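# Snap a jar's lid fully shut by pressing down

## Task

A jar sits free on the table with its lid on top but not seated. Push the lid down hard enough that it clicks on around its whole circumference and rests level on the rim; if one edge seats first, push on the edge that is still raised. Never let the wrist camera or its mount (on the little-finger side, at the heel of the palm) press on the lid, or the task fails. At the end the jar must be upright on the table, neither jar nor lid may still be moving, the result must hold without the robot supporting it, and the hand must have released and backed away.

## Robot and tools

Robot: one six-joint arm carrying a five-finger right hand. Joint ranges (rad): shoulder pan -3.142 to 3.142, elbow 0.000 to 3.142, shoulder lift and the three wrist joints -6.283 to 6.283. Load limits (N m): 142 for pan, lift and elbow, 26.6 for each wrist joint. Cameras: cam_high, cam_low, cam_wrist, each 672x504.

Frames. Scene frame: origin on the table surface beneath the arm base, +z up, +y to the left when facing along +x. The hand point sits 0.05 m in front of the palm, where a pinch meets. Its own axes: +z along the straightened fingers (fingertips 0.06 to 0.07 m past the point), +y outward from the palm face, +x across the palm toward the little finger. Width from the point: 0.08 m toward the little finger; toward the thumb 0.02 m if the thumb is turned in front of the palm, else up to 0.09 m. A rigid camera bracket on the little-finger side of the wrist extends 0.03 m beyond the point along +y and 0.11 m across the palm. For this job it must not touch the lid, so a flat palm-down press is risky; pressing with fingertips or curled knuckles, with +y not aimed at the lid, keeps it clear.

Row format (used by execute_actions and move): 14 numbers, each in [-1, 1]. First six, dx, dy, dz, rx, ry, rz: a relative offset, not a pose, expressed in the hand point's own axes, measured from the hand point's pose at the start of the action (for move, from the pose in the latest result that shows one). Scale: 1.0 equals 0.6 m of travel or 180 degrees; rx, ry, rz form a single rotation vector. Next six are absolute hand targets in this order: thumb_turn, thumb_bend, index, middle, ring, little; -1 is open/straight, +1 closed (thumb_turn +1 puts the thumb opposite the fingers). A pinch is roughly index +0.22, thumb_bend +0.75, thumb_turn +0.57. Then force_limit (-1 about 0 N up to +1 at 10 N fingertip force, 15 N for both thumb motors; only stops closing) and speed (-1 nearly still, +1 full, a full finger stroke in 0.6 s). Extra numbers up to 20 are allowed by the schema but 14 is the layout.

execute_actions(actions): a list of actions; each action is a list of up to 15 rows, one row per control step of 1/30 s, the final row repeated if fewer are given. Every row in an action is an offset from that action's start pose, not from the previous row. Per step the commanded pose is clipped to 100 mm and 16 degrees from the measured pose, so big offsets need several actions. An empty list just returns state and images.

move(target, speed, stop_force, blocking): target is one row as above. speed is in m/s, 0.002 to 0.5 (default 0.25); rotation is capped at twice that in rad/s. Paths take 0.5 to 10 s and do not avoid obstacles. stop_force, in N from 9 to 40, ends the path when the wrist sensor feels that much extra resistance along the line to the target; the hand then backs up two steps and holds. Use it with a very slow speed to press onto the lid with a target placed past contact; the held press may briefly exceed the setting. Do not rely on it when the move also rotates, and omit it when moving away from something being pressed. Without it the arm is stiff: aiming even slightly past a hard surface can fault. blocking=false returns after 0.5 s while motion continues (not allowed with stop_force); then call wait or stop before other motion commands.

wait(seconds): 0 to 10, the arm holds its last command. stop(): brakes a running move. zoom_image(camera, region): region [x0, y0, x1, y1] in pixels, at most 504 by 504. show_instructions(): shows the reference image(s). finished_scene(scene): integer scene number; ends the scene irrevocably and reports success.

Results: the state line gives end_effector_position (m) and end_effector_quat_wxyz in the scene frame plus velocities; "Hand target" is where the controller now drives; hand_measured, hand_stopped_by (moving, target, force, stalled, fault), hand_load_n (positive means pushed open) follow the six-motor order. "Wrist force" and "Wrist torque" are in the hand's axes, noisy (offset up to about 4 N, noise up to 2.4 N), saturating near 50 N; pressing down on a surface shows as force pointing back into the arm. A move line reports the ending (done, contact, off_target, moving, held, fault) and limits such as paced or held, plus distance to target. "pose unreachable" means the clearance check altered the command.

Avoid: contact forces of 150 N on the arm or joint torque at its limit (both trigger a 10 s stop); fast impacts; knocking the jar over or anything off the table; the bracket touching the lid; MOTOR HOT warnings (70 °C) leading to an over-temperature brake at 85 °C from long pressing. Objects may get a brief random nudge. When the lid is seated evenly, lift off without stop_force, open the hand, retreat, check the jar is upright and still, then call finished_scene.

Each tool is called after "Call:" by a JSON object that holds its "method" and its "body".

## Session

Call:
{"method": "execute_actions", "body": {"actions": []}}

Scene clock: 0.00 s.
end_effector_position=(+0.3915, -0.2307, +0.1610) hand_measured=(-1.000, -1.000, -1.000, -1.000, -1.000, -1.000) hand_load_n=(+0.0, +0.0, +0.0, +0.0, +0.0, +0.0) hand_stopped_by=(target, target, target, target, target, target) hand_force_limit=0.00 hand_speed=-0.80 end_effector_quat_wxyz=(+0.447, -0.349, +0.758, +0.322) end_effector_velocity=(+0.000, +0.000, +0.000) end_effector_angular_velocity=(+0.001, +0.001, +0.000)
Joint positions: [-1.237 -0.402  1.393  1.57   0.788 -4.096]
Joint velocities: [ 0.001  0.    -0.    -0.    -0.     0.001]
Motor temperatures (°C, as the motors report them): [24 22 25 28 30 29]
Wrist force (N, on the end effector, along its own x y z axes, offset not removed): no reading
Wrist torque (N m, same axes, about the end effector's origin, offset not removed): no reading
Hand target: +0.391, -0.231, +0.161; +0.447, -0.349, +0.758, +0.322

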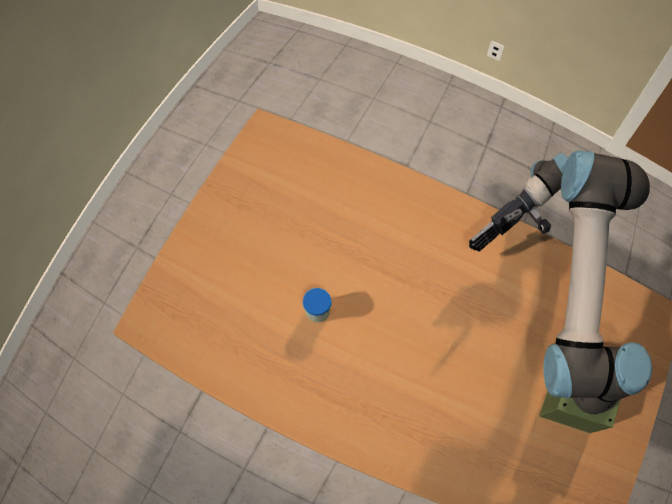

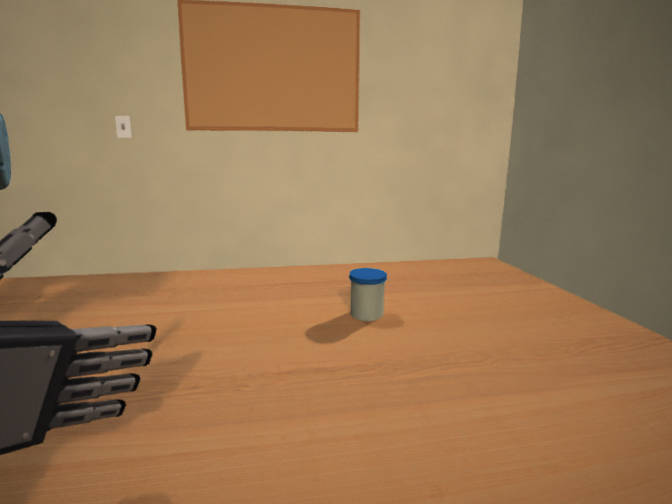

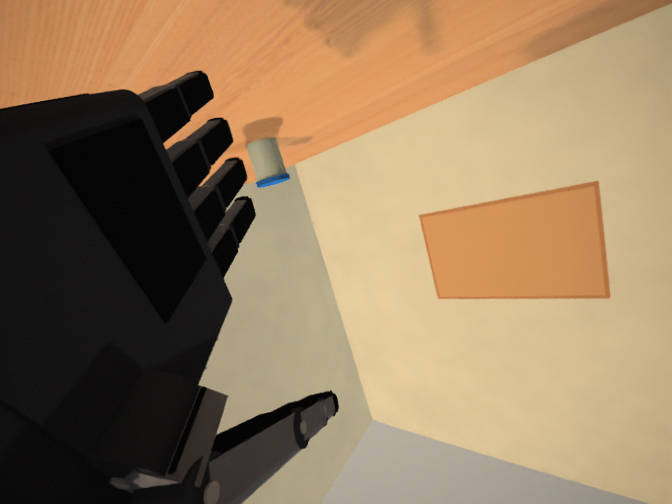

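Call:
{"method": "move", "body": {"target": [-0.3248,-0.3027,0.6568,0.4232,-0.0961,0.6741,-1,-1,1,1,1,1,0.5,0.5], "speed": 0.4}}

Call:
{"method": "zoom_image", "body": {"camera": "cam_low", "region": [300, 180, 440, 330]}}

Scene clock: 10.60 s.
end_effector_position=(+0.7882, +0.0315, +0.1505) hand_measured=(-1.000, -1.000, +1.000, +1.000, +1.000, +1.000) hand_load_n=(+0.0, +0.0, +0.0, +0.0, +0.0, +0.0) hand_stopped_by=(target, target, target, target, target, target) hand_force_limit=0.50 hand_speed=0.50 end_effector_quat_wxyz=(+0.143, +0.761, +0.622, +0.116) end_effector_velocity=(+0.002, +0.001, +0.000) end_effector_angular_velocity=(+0.002, +0.015, -0.008)
Joint positions: [-0.085 -0.557  0.873  0.877  1.619  0.126]
Joint velocities: [ 0.002  0.017 -0.037  0.035  0.002  0.01 ]
Motor temperatures (°C, as the motors report them): [24 22 25 28 30 29]
Wrist force (N, on the end effector, along its own x y z axes, offset not removed): [1.3 1.0 -0.3]
Wrist torque (N m, same axes, about the end effector's origin, offset not removed): [0.09 -0.20 0.00]
Hand target: +0.788, +0.032, +0.150; +0.142, +0.761, +0.622, +0.116
Off the commanded pose: 0.001 m, 0 deg.
move: done; limits=paced

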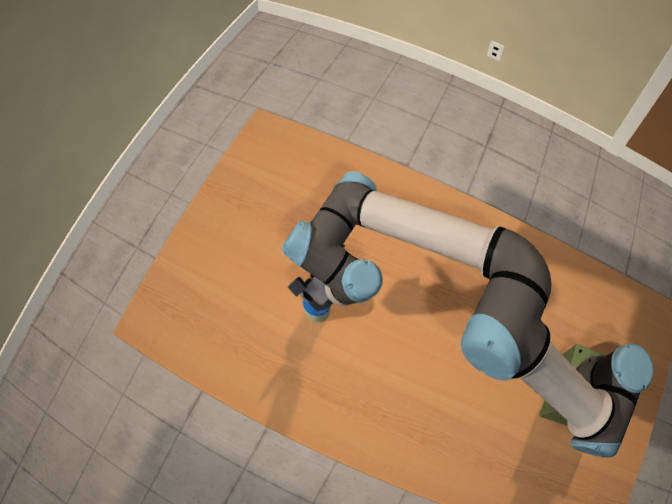

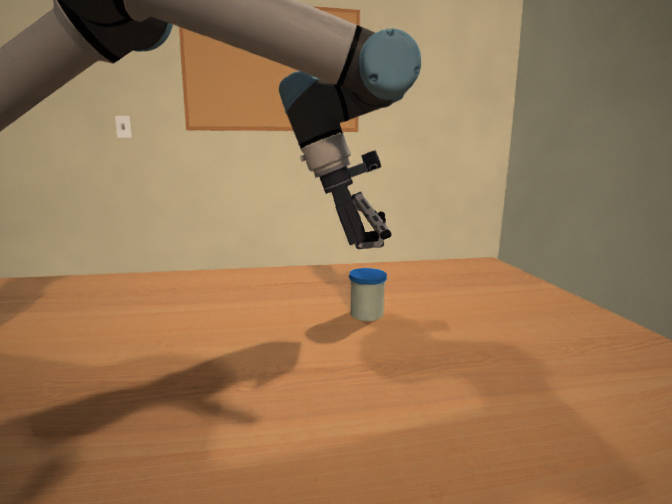

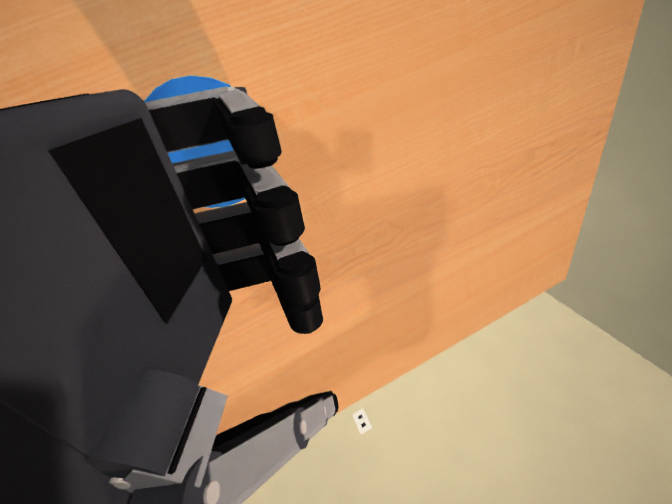

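Region (300, 180, 440, 330) of cam_low's 672x504 image, scaled by 3.360, with more detail than that image has; it fills the left 470 columns of this view, and the rest is white.

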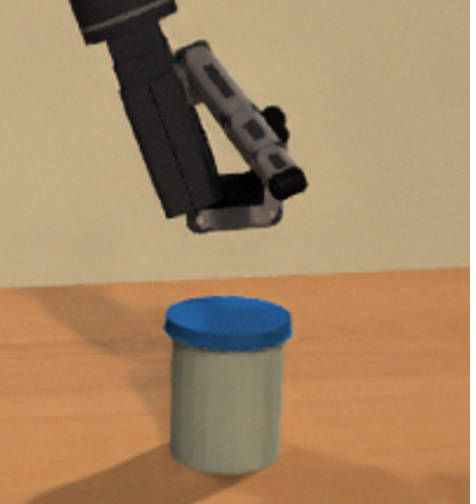

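Call:
{"method": "move", "body": {"target": [0.02,-0.0239,0.0622,0,0,0,-1,-1,1,1,1,1,0.5,0.5], "speed": 0.1}}

Call:
{"method": "zoom_image", "body": {"camera": "cam_low", "region": [320, 230, 420, 330]}}

Scene clock: 13.63 s.
end_effector_position=(+0.7906, +0.0431, +0.1108) hand_measured=(-1.000, -1.000, +1.000, +1.000, +1.000, +1.000) hand_load_n=(+0.0, +0.0, +0.0, +0.0, +0.0, +0.0) hand_stopped_by=(target, target, target, target, target, target) hand_force_limit=0.50 hand_speed=0.50 end_effector_quat_wxyz=(+0.143, +0.761, +0.622, +0.116) end_effector_velocity=(+0.000, +0.001, -0.003) end_effector_angular_velocity=(-0.000, -0.000, +0.002)
Joint positions: [-0.066 -0.502  0.872  0.824  1.626  0.143]
Joint velocities: [ 0.002  0.005 -0.001 -0.004  0.    -0.   ]
Motor temperatures (°C, as the motors report them): [24 22 25 28 30 29]
Wrist force (N, on the end effector, along its own x y z axes, offset not removed): [1.1 0.9 -1.1]
Wrist torque (N m, same axes, about the end effector's origin, offset not removed): [0.18 -0.20 0.04]
Hand target: +0.791, +0.043, +0.110; +0.143, +0.761, +0.622, +0.116
Off the commanded pose: 0.000 m, 0 deg.
move: done

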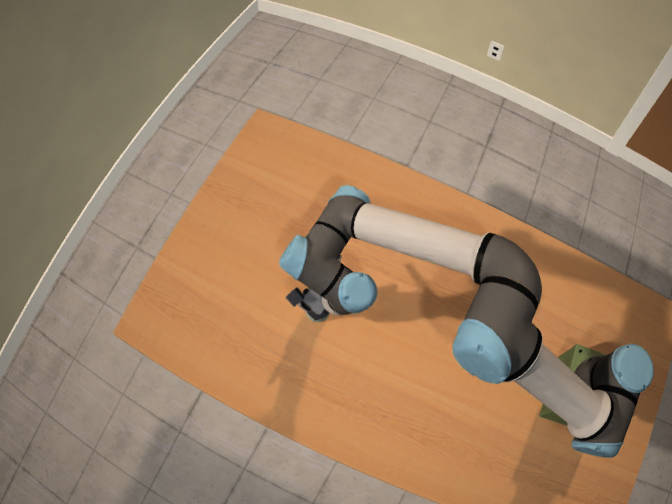

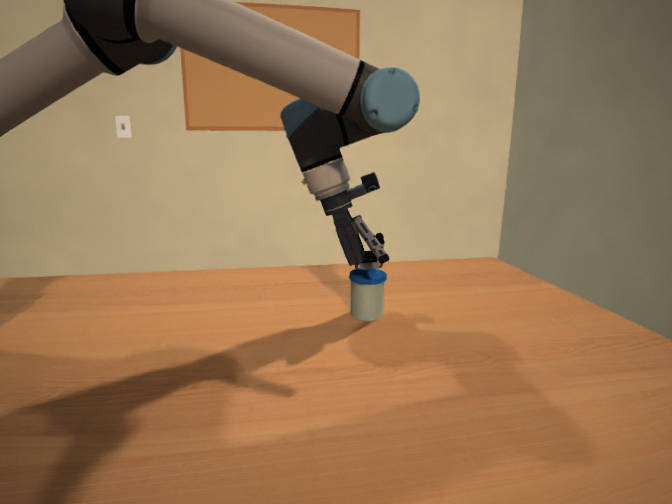

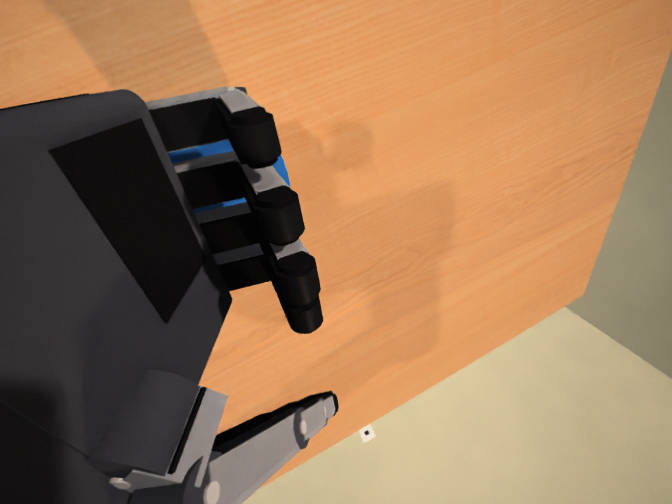

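Region (320, 230, 420, 330) of cam_low's 672x504 image, scaled by 5.040, with more detail than that image has.

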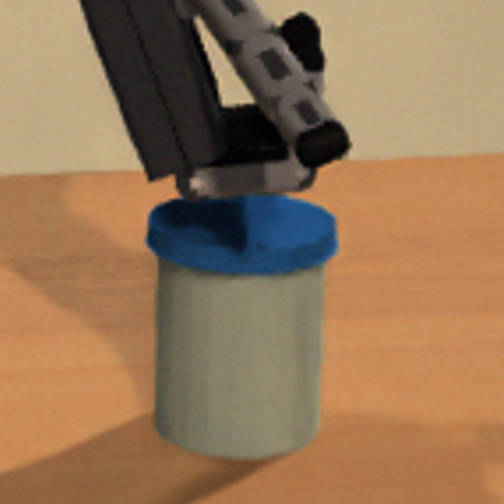

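Call:
{"method": "move", "body": {"target": [0,-0.0075,0.0195,0,0,0,-1,-1,1,1,1,1,0.5,0.5], "speed": 0.04}}

Call:
{"method": "move", "body": {"target": [0,-0.0107,0.0137,0,0,0,-1,-1,1,1,1,1,0.5,0.5], "speed": 0.003, "stop_force": 40}}

Call:
{"method": "zoom_image", "body": {"camera": "cam_low", "region": [320, 230, 420, 330]}}

Scene clock: 16.40 s.
end_effector_position=(+0.7906, +0.0432, +0.0986) hand_measured=(-1.000, -1.000, +1.000, +1.000, +1.000, +1.000) hand_load_n=(+0.0, +0.0, +0.0, +0.0, +0.0, +0.0) hand_stopped_by=(target, target, target, target, target, target) hand_force_limit=0.50 hand_speed=0.50 end_effector_quat_wxyz=(+0.143, +0.761, +0.622, +0.116) end_effector_velocity=(-0.000, -0.000, -0.003) end_effector_angular_velocity=(+0.001, +0.001, -0.000)
Joint positions: [-0.066 -0.488  0.877  0.806  1.626  0.143]
Joint velocities: [-0.     0.003  0.001 -0.003 -0.001  0.   ]
Motor temperatures (°C, as the motors report them): [24 22 25 28 30 29]
Wrist force (N, on the end effector, along its own x y z axes, offset not removed): [0.0 1.2 0.4]
Wrist torque (N m, same axes, about the end effector's origin, offset not removed): [0.13 -0.08 -0.06]
Hand target: +0.791, +0.043, +0.098; +0.143, +0.761, +0.622, +0.116
Off the commanded pose: 0.000 m, 0 deg.
move: done

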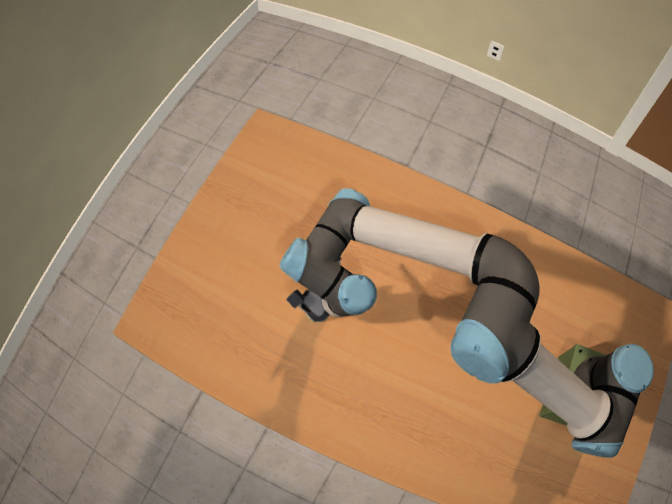

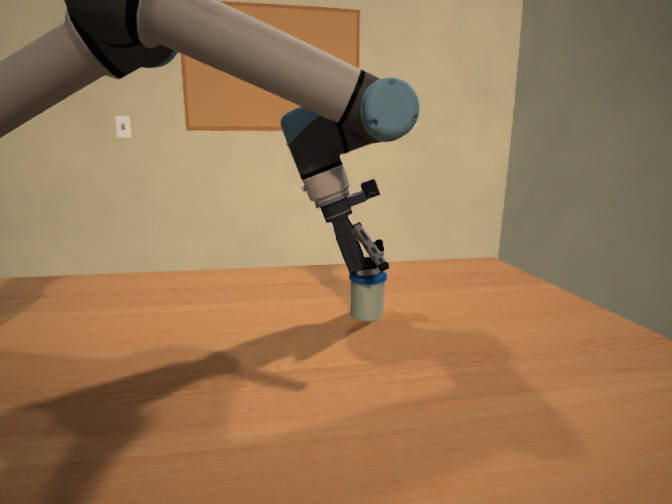

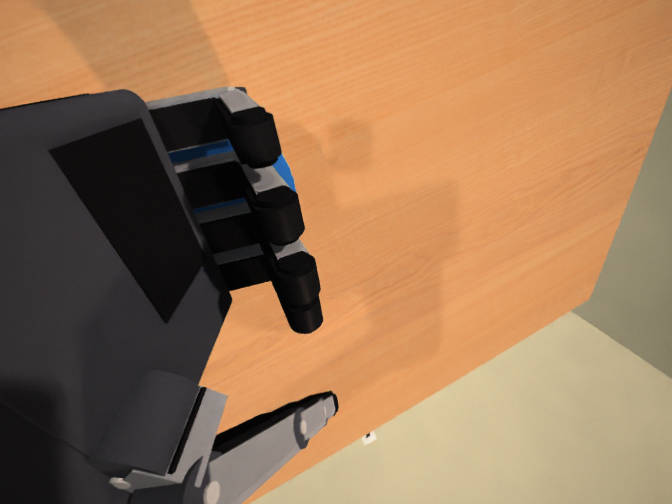

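Scene clock: 19.27 s.
end_effector_position=(+0.7885, +0.0436, +0.0917) hand_measured=(-1.000, -1.000, +1.000, +1.000, +1.000, +1.000) hand_load_n=(+0.0, +0.0, -1.5, +0.0, -0.5, -1.5) hand_stopped_by=(target, target, target, target, target, target) hand_force_limit=0.50 hand_speed=0.50 end_effector_quat_wxyz=(+0.143, +0.761, +0.622, +0.116) end_effector_velocity=(-0.001, -0.000, -0.001) end_effector_angular_velocity=(+0.002, +0.004, -0.000)
Joint positions: [-0.066 -0.486  0.891  0.789  1.626  0.144]
Joint velocities: [-0.001  0.     0.001  0.003 -0.002 -0.   ]
Motor temperatures (°C, as the motors report them): [24 22 25 28 30 29]
Wrist force (N, on the end effector, along its own x y z axes, offset not removed): [0.2 27.0 -43.8]
Wrist torque (N m, same axes, about the end effector's origin, offset not removed): [2.72 1.10 0.70]
Hand target: +0.789, +0.044, +0.092; +0.143, +0.761, +0.622, +0.117
Off the commanded pose: 0.003 m, 0 deg.
move: contact

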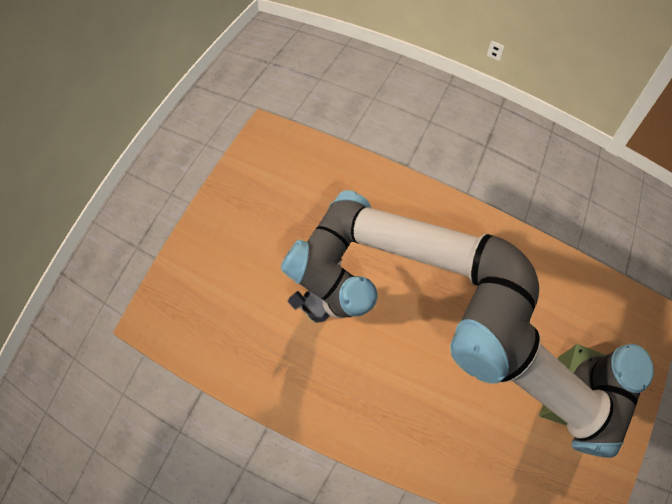

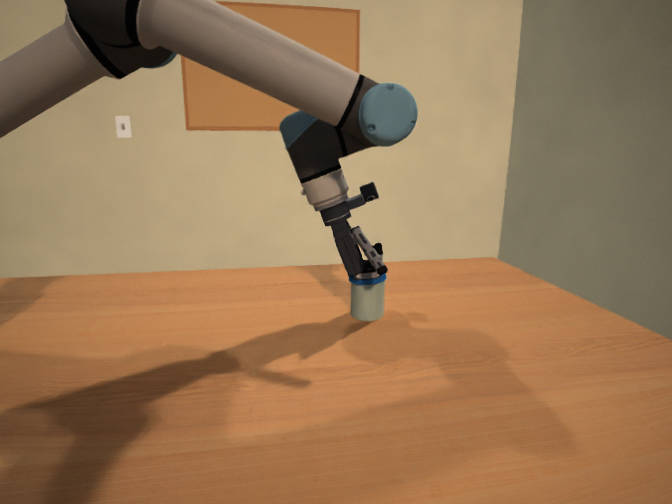

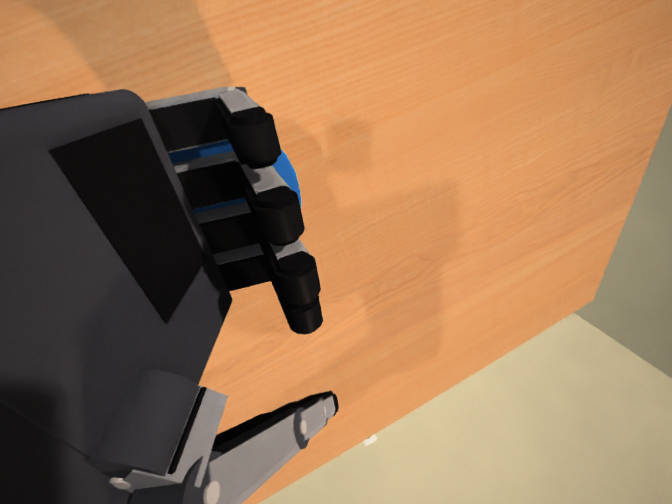

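Region (320, 230, 420, 330) of cam_low's 672x504 image, scaled by 5.040, with more detail than that image has.

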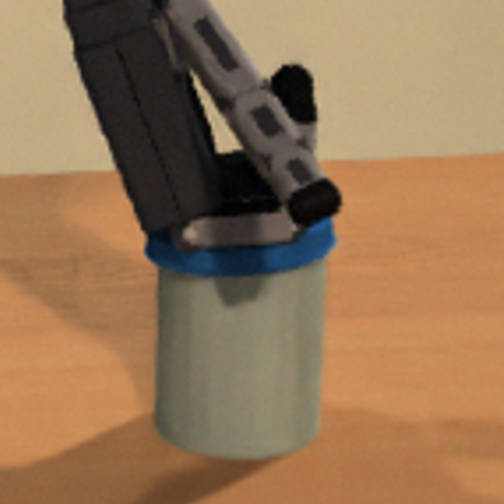

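Call:
{"method": "move", "body": {"target": [0,0,0.0027,0.0083,0,0,-1,-1,1,1,1,1,0.5,0.5], "speed": 0.012}}

Call:
{"method": "zoom_image", "body": {"camera": "cam_low", "region": [320, 230, 420, 330]}}

Scene clock: 22.50 s.
end_effector_position=(+0.7891, +0.0435, +0.0902) hand_measured=(-1.000, -1.000, +1.000, +1.000, +1.000, +1.000) hand_load_n=(+0.0, +0.0, -3.0, +0.0, -1.0, -2.0) hand_stopped_by=(target, target, target, target, target, target) hand_force_limit=0.50 hand_speed=0.50 end_effector_quat_wxyz=(+0.134, +0.763, +0.623, +0.109) end_effector_velocity=(+0.000, +0.000, -0.001) end_effector_angular_velocity=(+0.002, +0.006, +0.000)
Joint positions: [-0.067 -0.467  0.853  0.833  1.622  0.144]
Joint velocities: [ 0.     0.005 -0.009  0.011 -0.001 -0.   ]
Motor temperatures (°C, as the motors report them): [24 22 25 28 30 29]
Wrist force (N, on the end effector, along its own x y z axes, offset not removed): [-0.1 27.2 -38.9]
Wrist torque (N m, same axes, about the end effector's origin, offset not removed): [2.06 1.00 0.72]
Hand target: +0.789, +0.043, +0.090; +0.133, +0.763, +0.623, +0.108
Off the commanded pose: 0.000 m, 0 deg.
move: done

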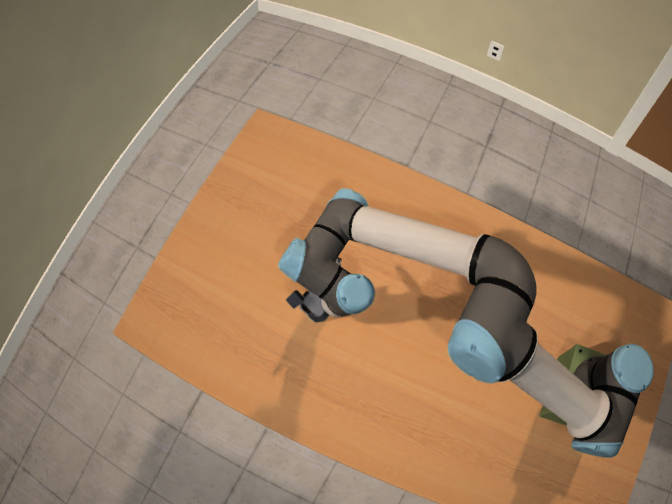

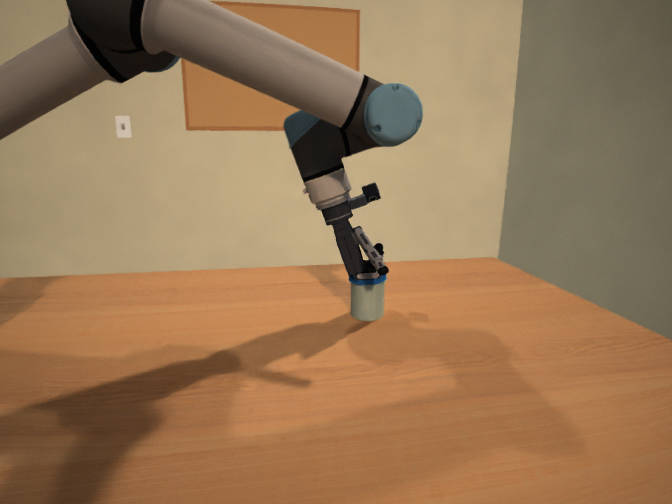

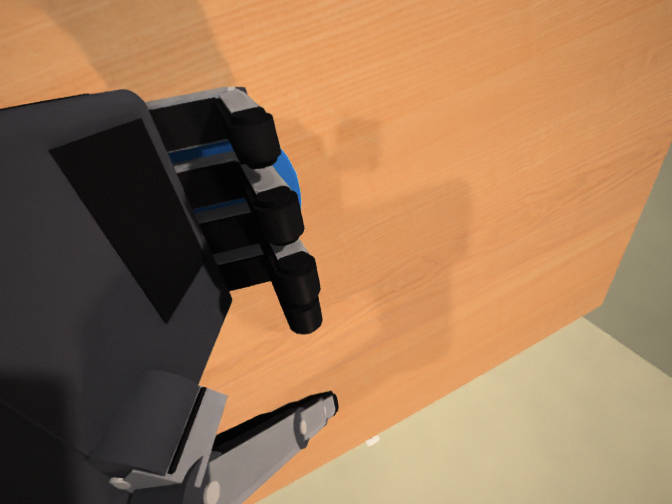

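Region (320, 230, 420, 330) of cam_low's 672x504 image, scaled by 5.040, with more detail than that image has.

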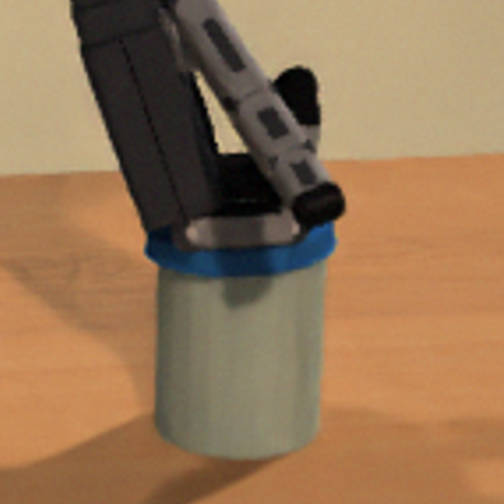

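Call:
{"method": "move", "body": {"target": [0,0.0008,0.0031,0.0083,0,0,-1,-1,1,1,1,1,0.5,0.5], "speed": 0.012}}

Call:
{"method": "zoom_image", "body": {"camera": "cam_low", "region": [320, 230, 420, 330]}}

Scene clock: 24.60 s.
end_effector_position=(+0.7901, +0.0433, +0.0887) hand_measured=(-1.000, -1.000, +1.000, +1.000, +1.000, +1.000) hand_load_n=(+0.0, +0.0, -3.5, +0.0, -1.5, -2.5) hand_stopped_by=(target, target, target, target, target, target) hand_force_limit=0.50 hand_speed=0.50 end_effector_quat_wxyz=(+0.124, +0.764, +0.625, +0.101) end_effector_velocity=(-0.000, +0.001, -0.000) end_effector_angular_velocity=(+0.001, +0.007, +0.002)
Joint positions: [-0.069 -0.446  0.81   0.879  1.618  0.143]
Joint velocities: [ 0.001  0.005 -0.01   0.013 -0.001 -0.001]
Motor temperatures (°C, as the motors report them): [24 22 25 28 30 29]
Wrist force (N, on the end effector, along its own x y z axes, offset not removed): [0.1 24.5 -37.8]
Wrist torque (N m, same axes, about the end effector's origin, offset not removed): [1.74 0.76 0.60]
Hand target: +0.790, +0.043, +0.089; +0.124, +0.764, +0.625, +0.100
Off the commanded pose: 0.000 m, 0 deg.
move: done

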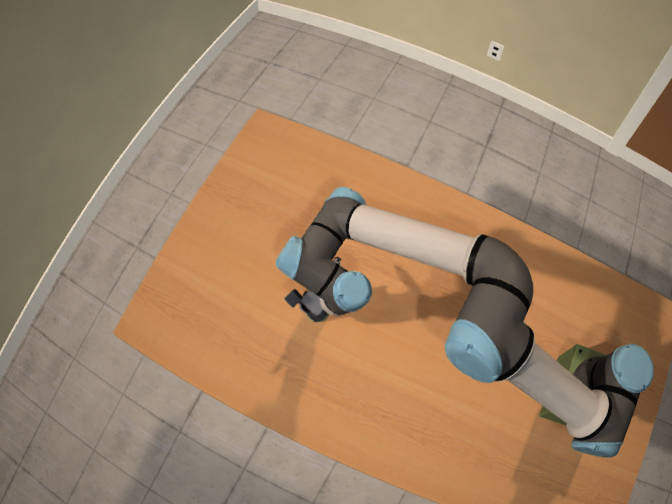

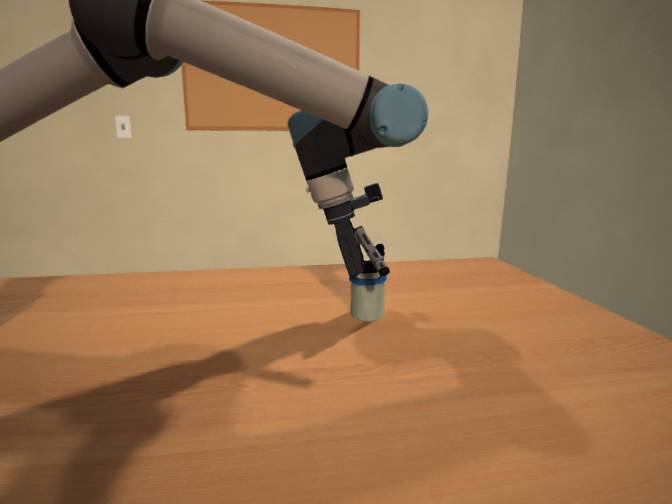

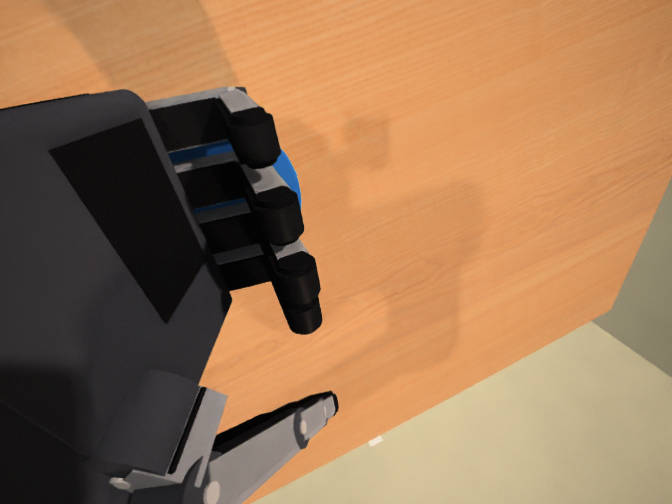

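Region (320, 230, 420, 330) of cam_low's 672x504 image, scaled by 5.040, with more detail than that image has.

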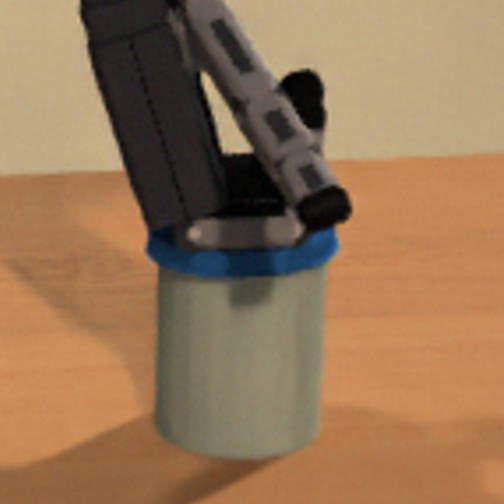

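Call:
{"method": "move", "body": {"target": [0,0.0011,0.0032,0.0055,0,0,-1,-1,1,1,1,1,0.5,0.5], "speed": 0.01}}

Call:
{"method": "zoom_image", "body": {"camera": "cam_low", "region": [320, 230, 420, 330]}}

Scene clock: 27.10 s.
end_effector_position=(+0.7912, +0.0430, +0.0871) hand_measured=(-1.000, -1.000, +1.000, +1.000, +1.000, +1.000) hand_load_n=(+0.0, +0.0, +0.0, +0.0, -0.5, -1.0) hand_stopped_by=(target, target, target, target, target, target) hand_force_limit=0.50 hand_speed=0.50 end_effector_quat_wxyz=(+0.118, +0.765, +0.626, +0.095) end_effector_velocity=(+0.000, +0.000, -0.000) end_effector_angular_velocity=(+0.001, +0.005, +0.001)
Joint positions: [-0.07  -0.429  0.778  0.911  1.615  0.143]
Joint velocities: [ 0.     0.005 -0.011  0.01  -0.     0.   ]
Motor temperatures (°C, as the motors report them): [24 22 25 28 30 29]
Wrist force (N, on the end effector, along its own x y z axes, offset not removed): [-6.3 9.8 -34.9]
Wrist torque (N m, same axes, about the end effector's origin, offset not removed): [2.11 0.96 -0.02]
Hand target: +0.791, +0.043, +0.087; +0.117, +0.765, +0.626, +0.095
Off the commanded pose: 0.000 m, 0 deg.
move: done

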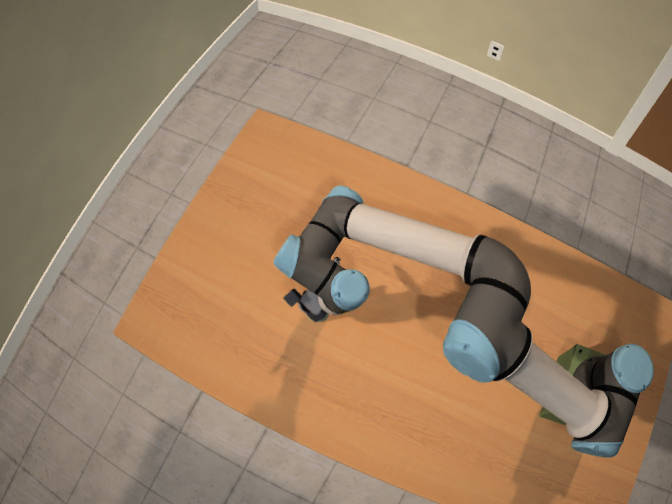

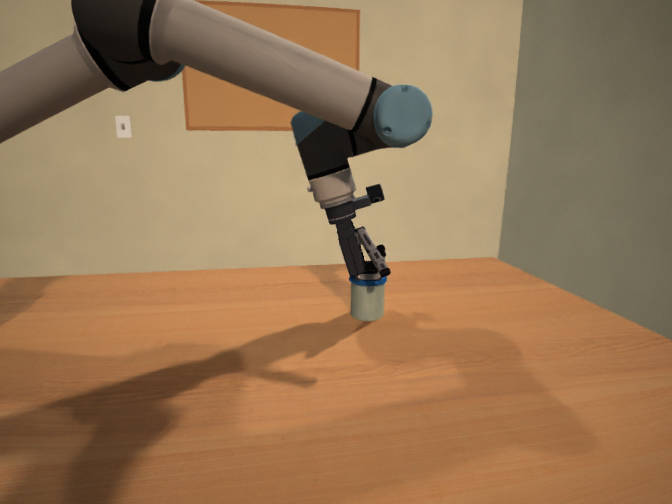

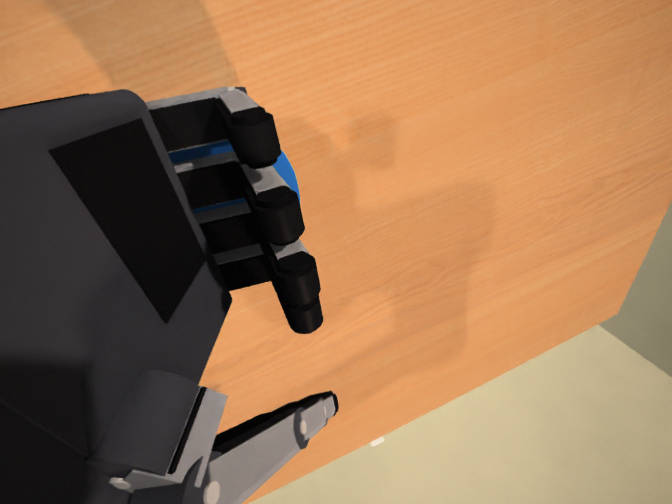

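Region (320, 230, 420, 330) of cam_low's 672x504 image, scaled by 5.040, with more detail than that image has.

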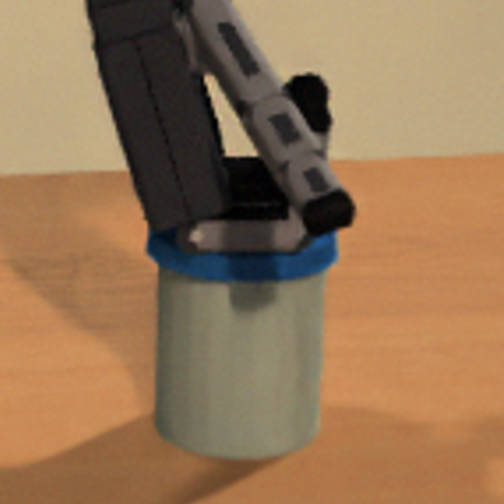

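Call:
{"method": "move", "body": {"target": [0,-0.0004,0.0008,0,0,0,-1,-1,1,1,1,1,0.5,0.5], "speed": 0.002}}

Call:
{"method": "wait", "body": {"seconds": 0.2}}

Scene clock: 28.67 s.
end_effector_position=(+0.7912, +0.0430, +0.0866) hand_measured=(-1.000, -1.000, +1.000, +1.000, +1.000, +1.000) hand_load_n=(+0.0, +0.0, -0.5, +0.0, -0.5, -1.5) hand_stopped_by=(target, target, target, target, target, target) hand_force_limit=0.50 hand_speed=0.50 end_effector_quat_wxyz=(+0.118, +0.765, +0.626, +0.095) end_effector_velocity=(-0.000, +0.000, -0.001) end_effector_angular_velocity=(-0.000, -0.000, -0.000)
Joint positions: [-0.07  -0.429  0.779  0.91   1.615  0.143]
Joint velocities: [ 0.     0.     0.002 -0.002  0.     0.   ]
Motor temperatures (°C, as the motors report them): [24 22 25 28 30 29]
Wrist force (N, on the end effector, along its own x y z axes, offset not removed): [-8.5 13.9 -50.0]
Wrist torque (N m, same axes, about the end effector's origin, offset not removed): [2.97 1.89 -0.06]
Hand target: +0.791, +0.043, +0.087; +0.118, +0.765, +0.626, +0.095
Off the commanded pose: 0.000 m, 0 deg.
move: done

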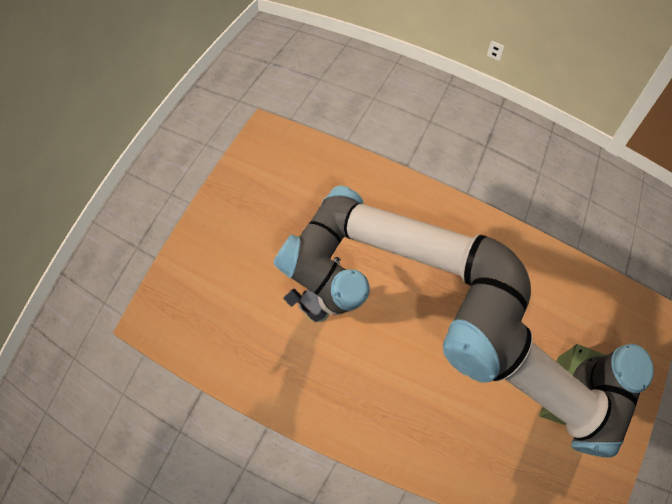

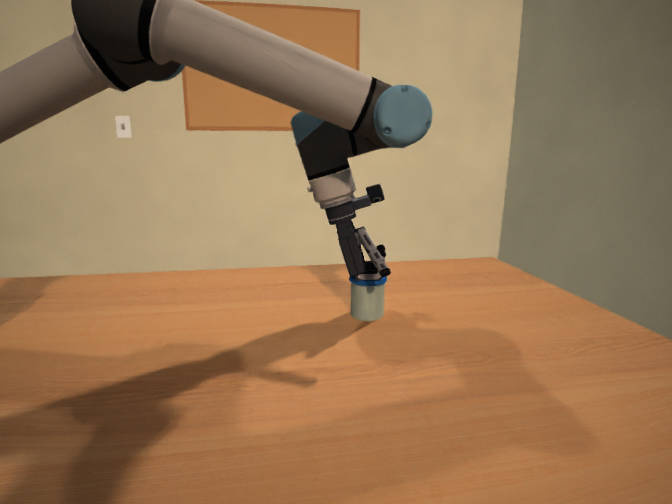

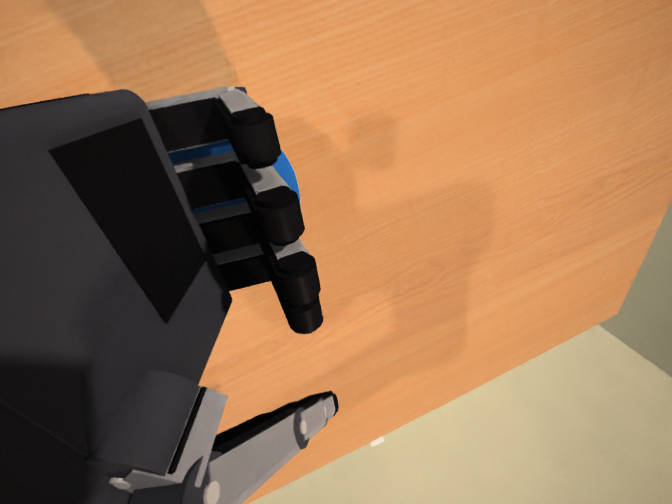

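Scene clock: 28.87 s.
end_effector_position=(+0.7912, +0.0430, +0.0866) hand_measured=(-1.000, -1.000, +1.000, +1.000, +1.000, +1.000) hand_load_n=(+0.0, +0.0, -0.5, +0.0, -0.5, -1.5) hand_stopped_by=(target, target, target, target, target, target) hand_force_limit=0.50 hand_speed=0.50 end_effector_quat_wxyz=(+0.118, +0.765, +0.626, +0.095) end_effector_velocity=(-0.000, +0.000, -0.000) end_effector_angular_velocity=(-0.001, +0.000, -0.000)
Joint positions: [-0.07  -0.429  0.779  0.91   1.615  0.143]
Joint velocities: [ 0.001 -0.     0.001 -0.     0.001  0.   ]
Motor temperatures (°C, as the motors report them): [24 22 25 28 30 29]
Wrist force (N, on the end effector, along its own x y z axes, offset not removed): [-8.6 15.9 -50.0]
Wrist torque (N m, same axes, about the end effector's origin, offset not removed): [3.08 1.89 -0.08]
Hand target: +0.791, +0.043, +0.087; +0.118, +0.765, +0.626, +0.095
Off the commanded pose: 0.000 m, 0 deg.
wait: 0.20 s; at rest by 0.17 s

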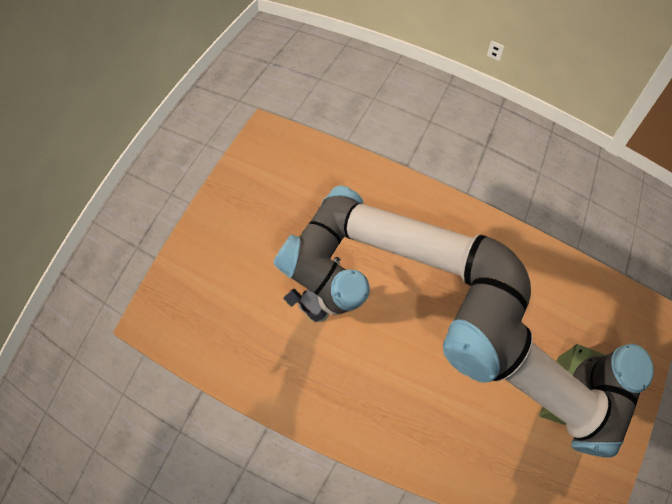

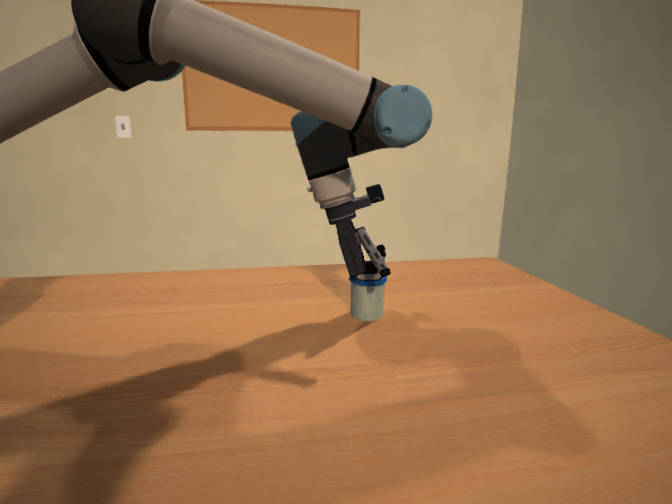

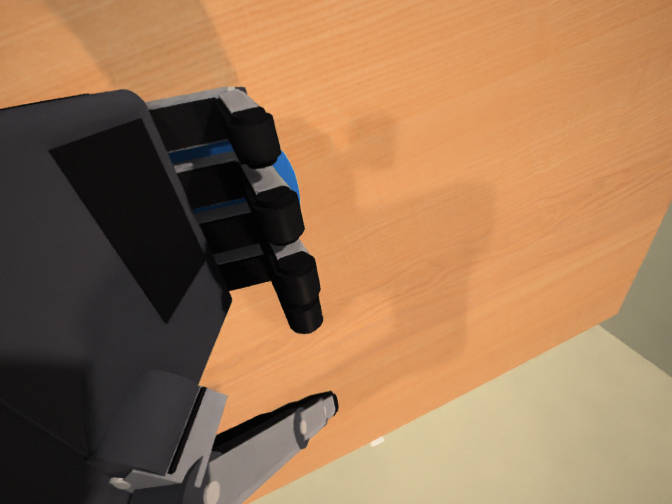

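Call:
{"method": "move", "body": {"target": [0,0.0008,-0.0026,0,0,0,-1,-1,1,1,1,1,0.5,0.5], "speed": 0.01}}

Call:
{"method": "wait", "body": {"seconds": 0.2}}

Scene clock: 30.17 s.
end_effector_position=(+0.7910, +0.0430, +0.0878) hand_measured=(-1.000, -1.000, +1.000, +1.000, +1.000, +1.000) hand_load_n=(+0.0, +0.0, +0.0, +0.0, +0.0, -0.5) hand_stopped_by=(target, target, target, target, target, target) hand_force_limit=0.50 hand_speed=0.50 end_effector_quat_wxyz=(+0.117, +0.765, +0.626, +0.095) end_effector_velocity=(+0.001, -0.001, +0.001) end_effector_angular_velocity=(-0.000, -0.002, -0.001)
Joint positions: [-0.07  -0.43   0.779  0.912  1.615  0.143]
Joint velocities: [-0.001 -0.001 -0.002  0.001  0.     0.   ]
Motor temperatures (°C, as the motors report them): [24 22 25 28 30 29]
Wrist force (N, on the end effector, along its own x y z axes, offset not removed): [1.4 6.7 -9.6]
Wrist torque (N m, same axes, about the end effector's origin, offset not removed): [0.70 0.11 0.31]
Hand target: +0.791, +0.043, +0.088; +0.118, +0.765, +0.626, +0.095
Off the commanded pose: 0.000 m, 0 deg.
move: done

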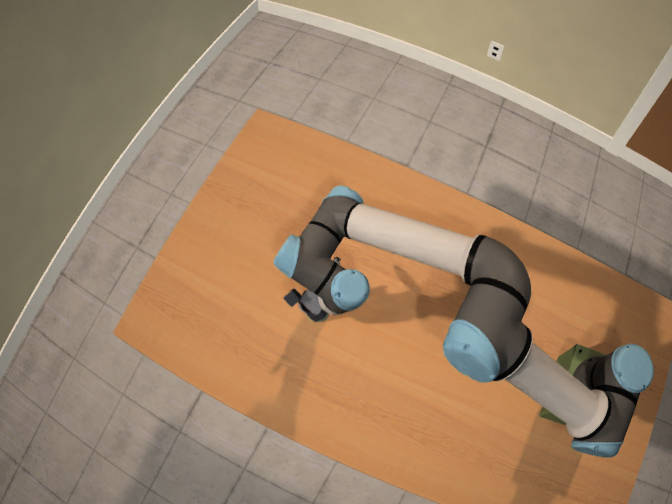

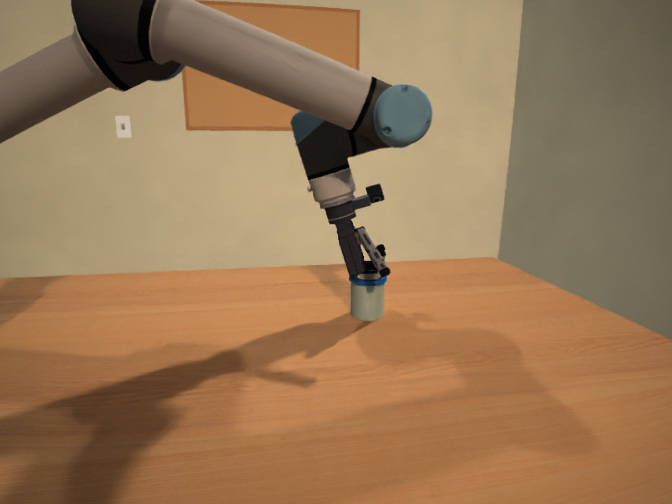

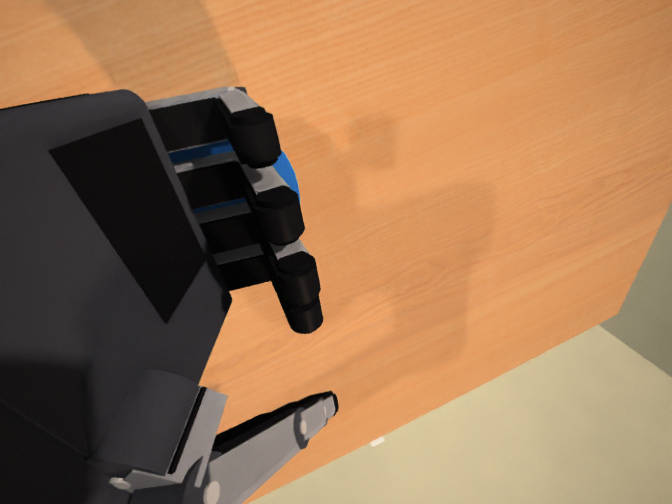

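Scene clock: 30.37 s.
end_effector_position=(+0.7911, +0.0430, +0.0880) hand_measured=(-1.000, -1.000, +1.000, +1.000, +1.000, +1.000) hand_load_n=(+0.0, +0.0, +0.0, +0.0, +0.0, +0.0) hand_stopped_by=(target, target, target, target, target, target) hand_force_limit=0.50 hand_speed=0.50 end_effector_quat_wxyz=(+0.117, +0.765, +0.626, +0.095) end_effector_velocity=(+0.001, +0.001, +0.001) end_effector_angular_velocity=(+0.001, -0.002, +0.002)
Joint positions: [-0.07  -0.43   0.778  0.912  1.615  0.143]
Joint velocities: [ 0.001 -0.001 -0.001 -0.    -0.001 -0.001]
Motor temperatures (°C, as the motors report them): [24 22 25 28 30 29]
Wrist force (N, on the end effector, along its own x y z axes, offset not removed): [-0.2 3.0 -3.7]
Wrist torque (N m, same axes, about the end effector's origin, offset not removed): [0.30 0.23 0.09]
Hand target: +0.791, +0.043, +0.088; +0.118, +0.765, +0.626, +0.095
Off the commanded pose: 0.000 m, 0 deg.
wait: 0.20 s; at rest by 0.17 s

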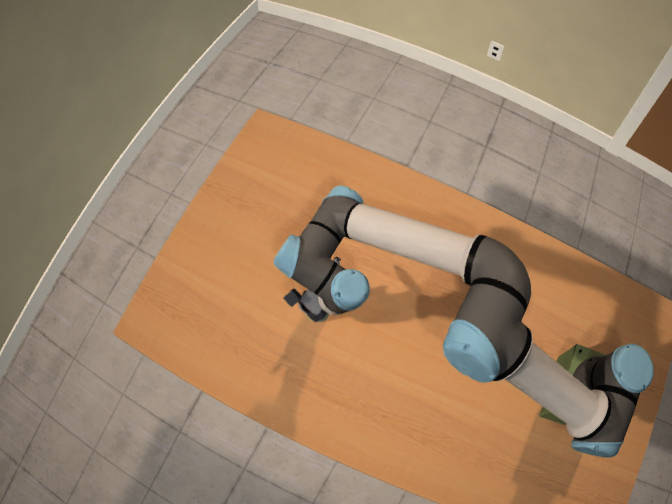

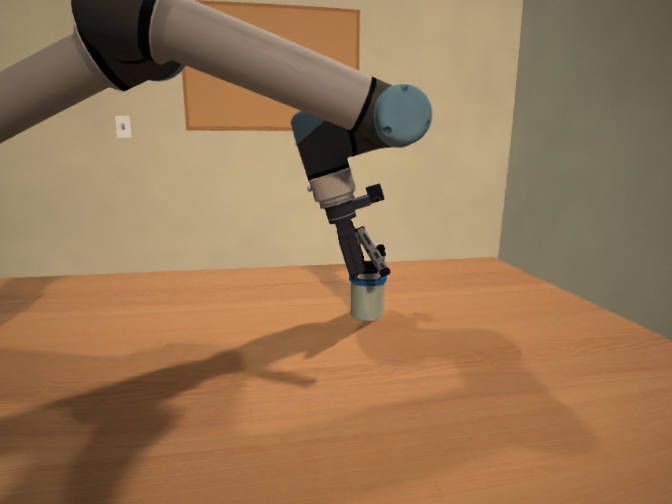

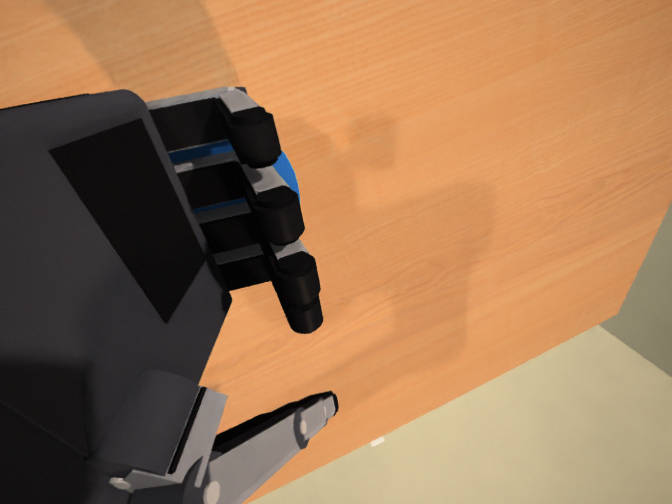

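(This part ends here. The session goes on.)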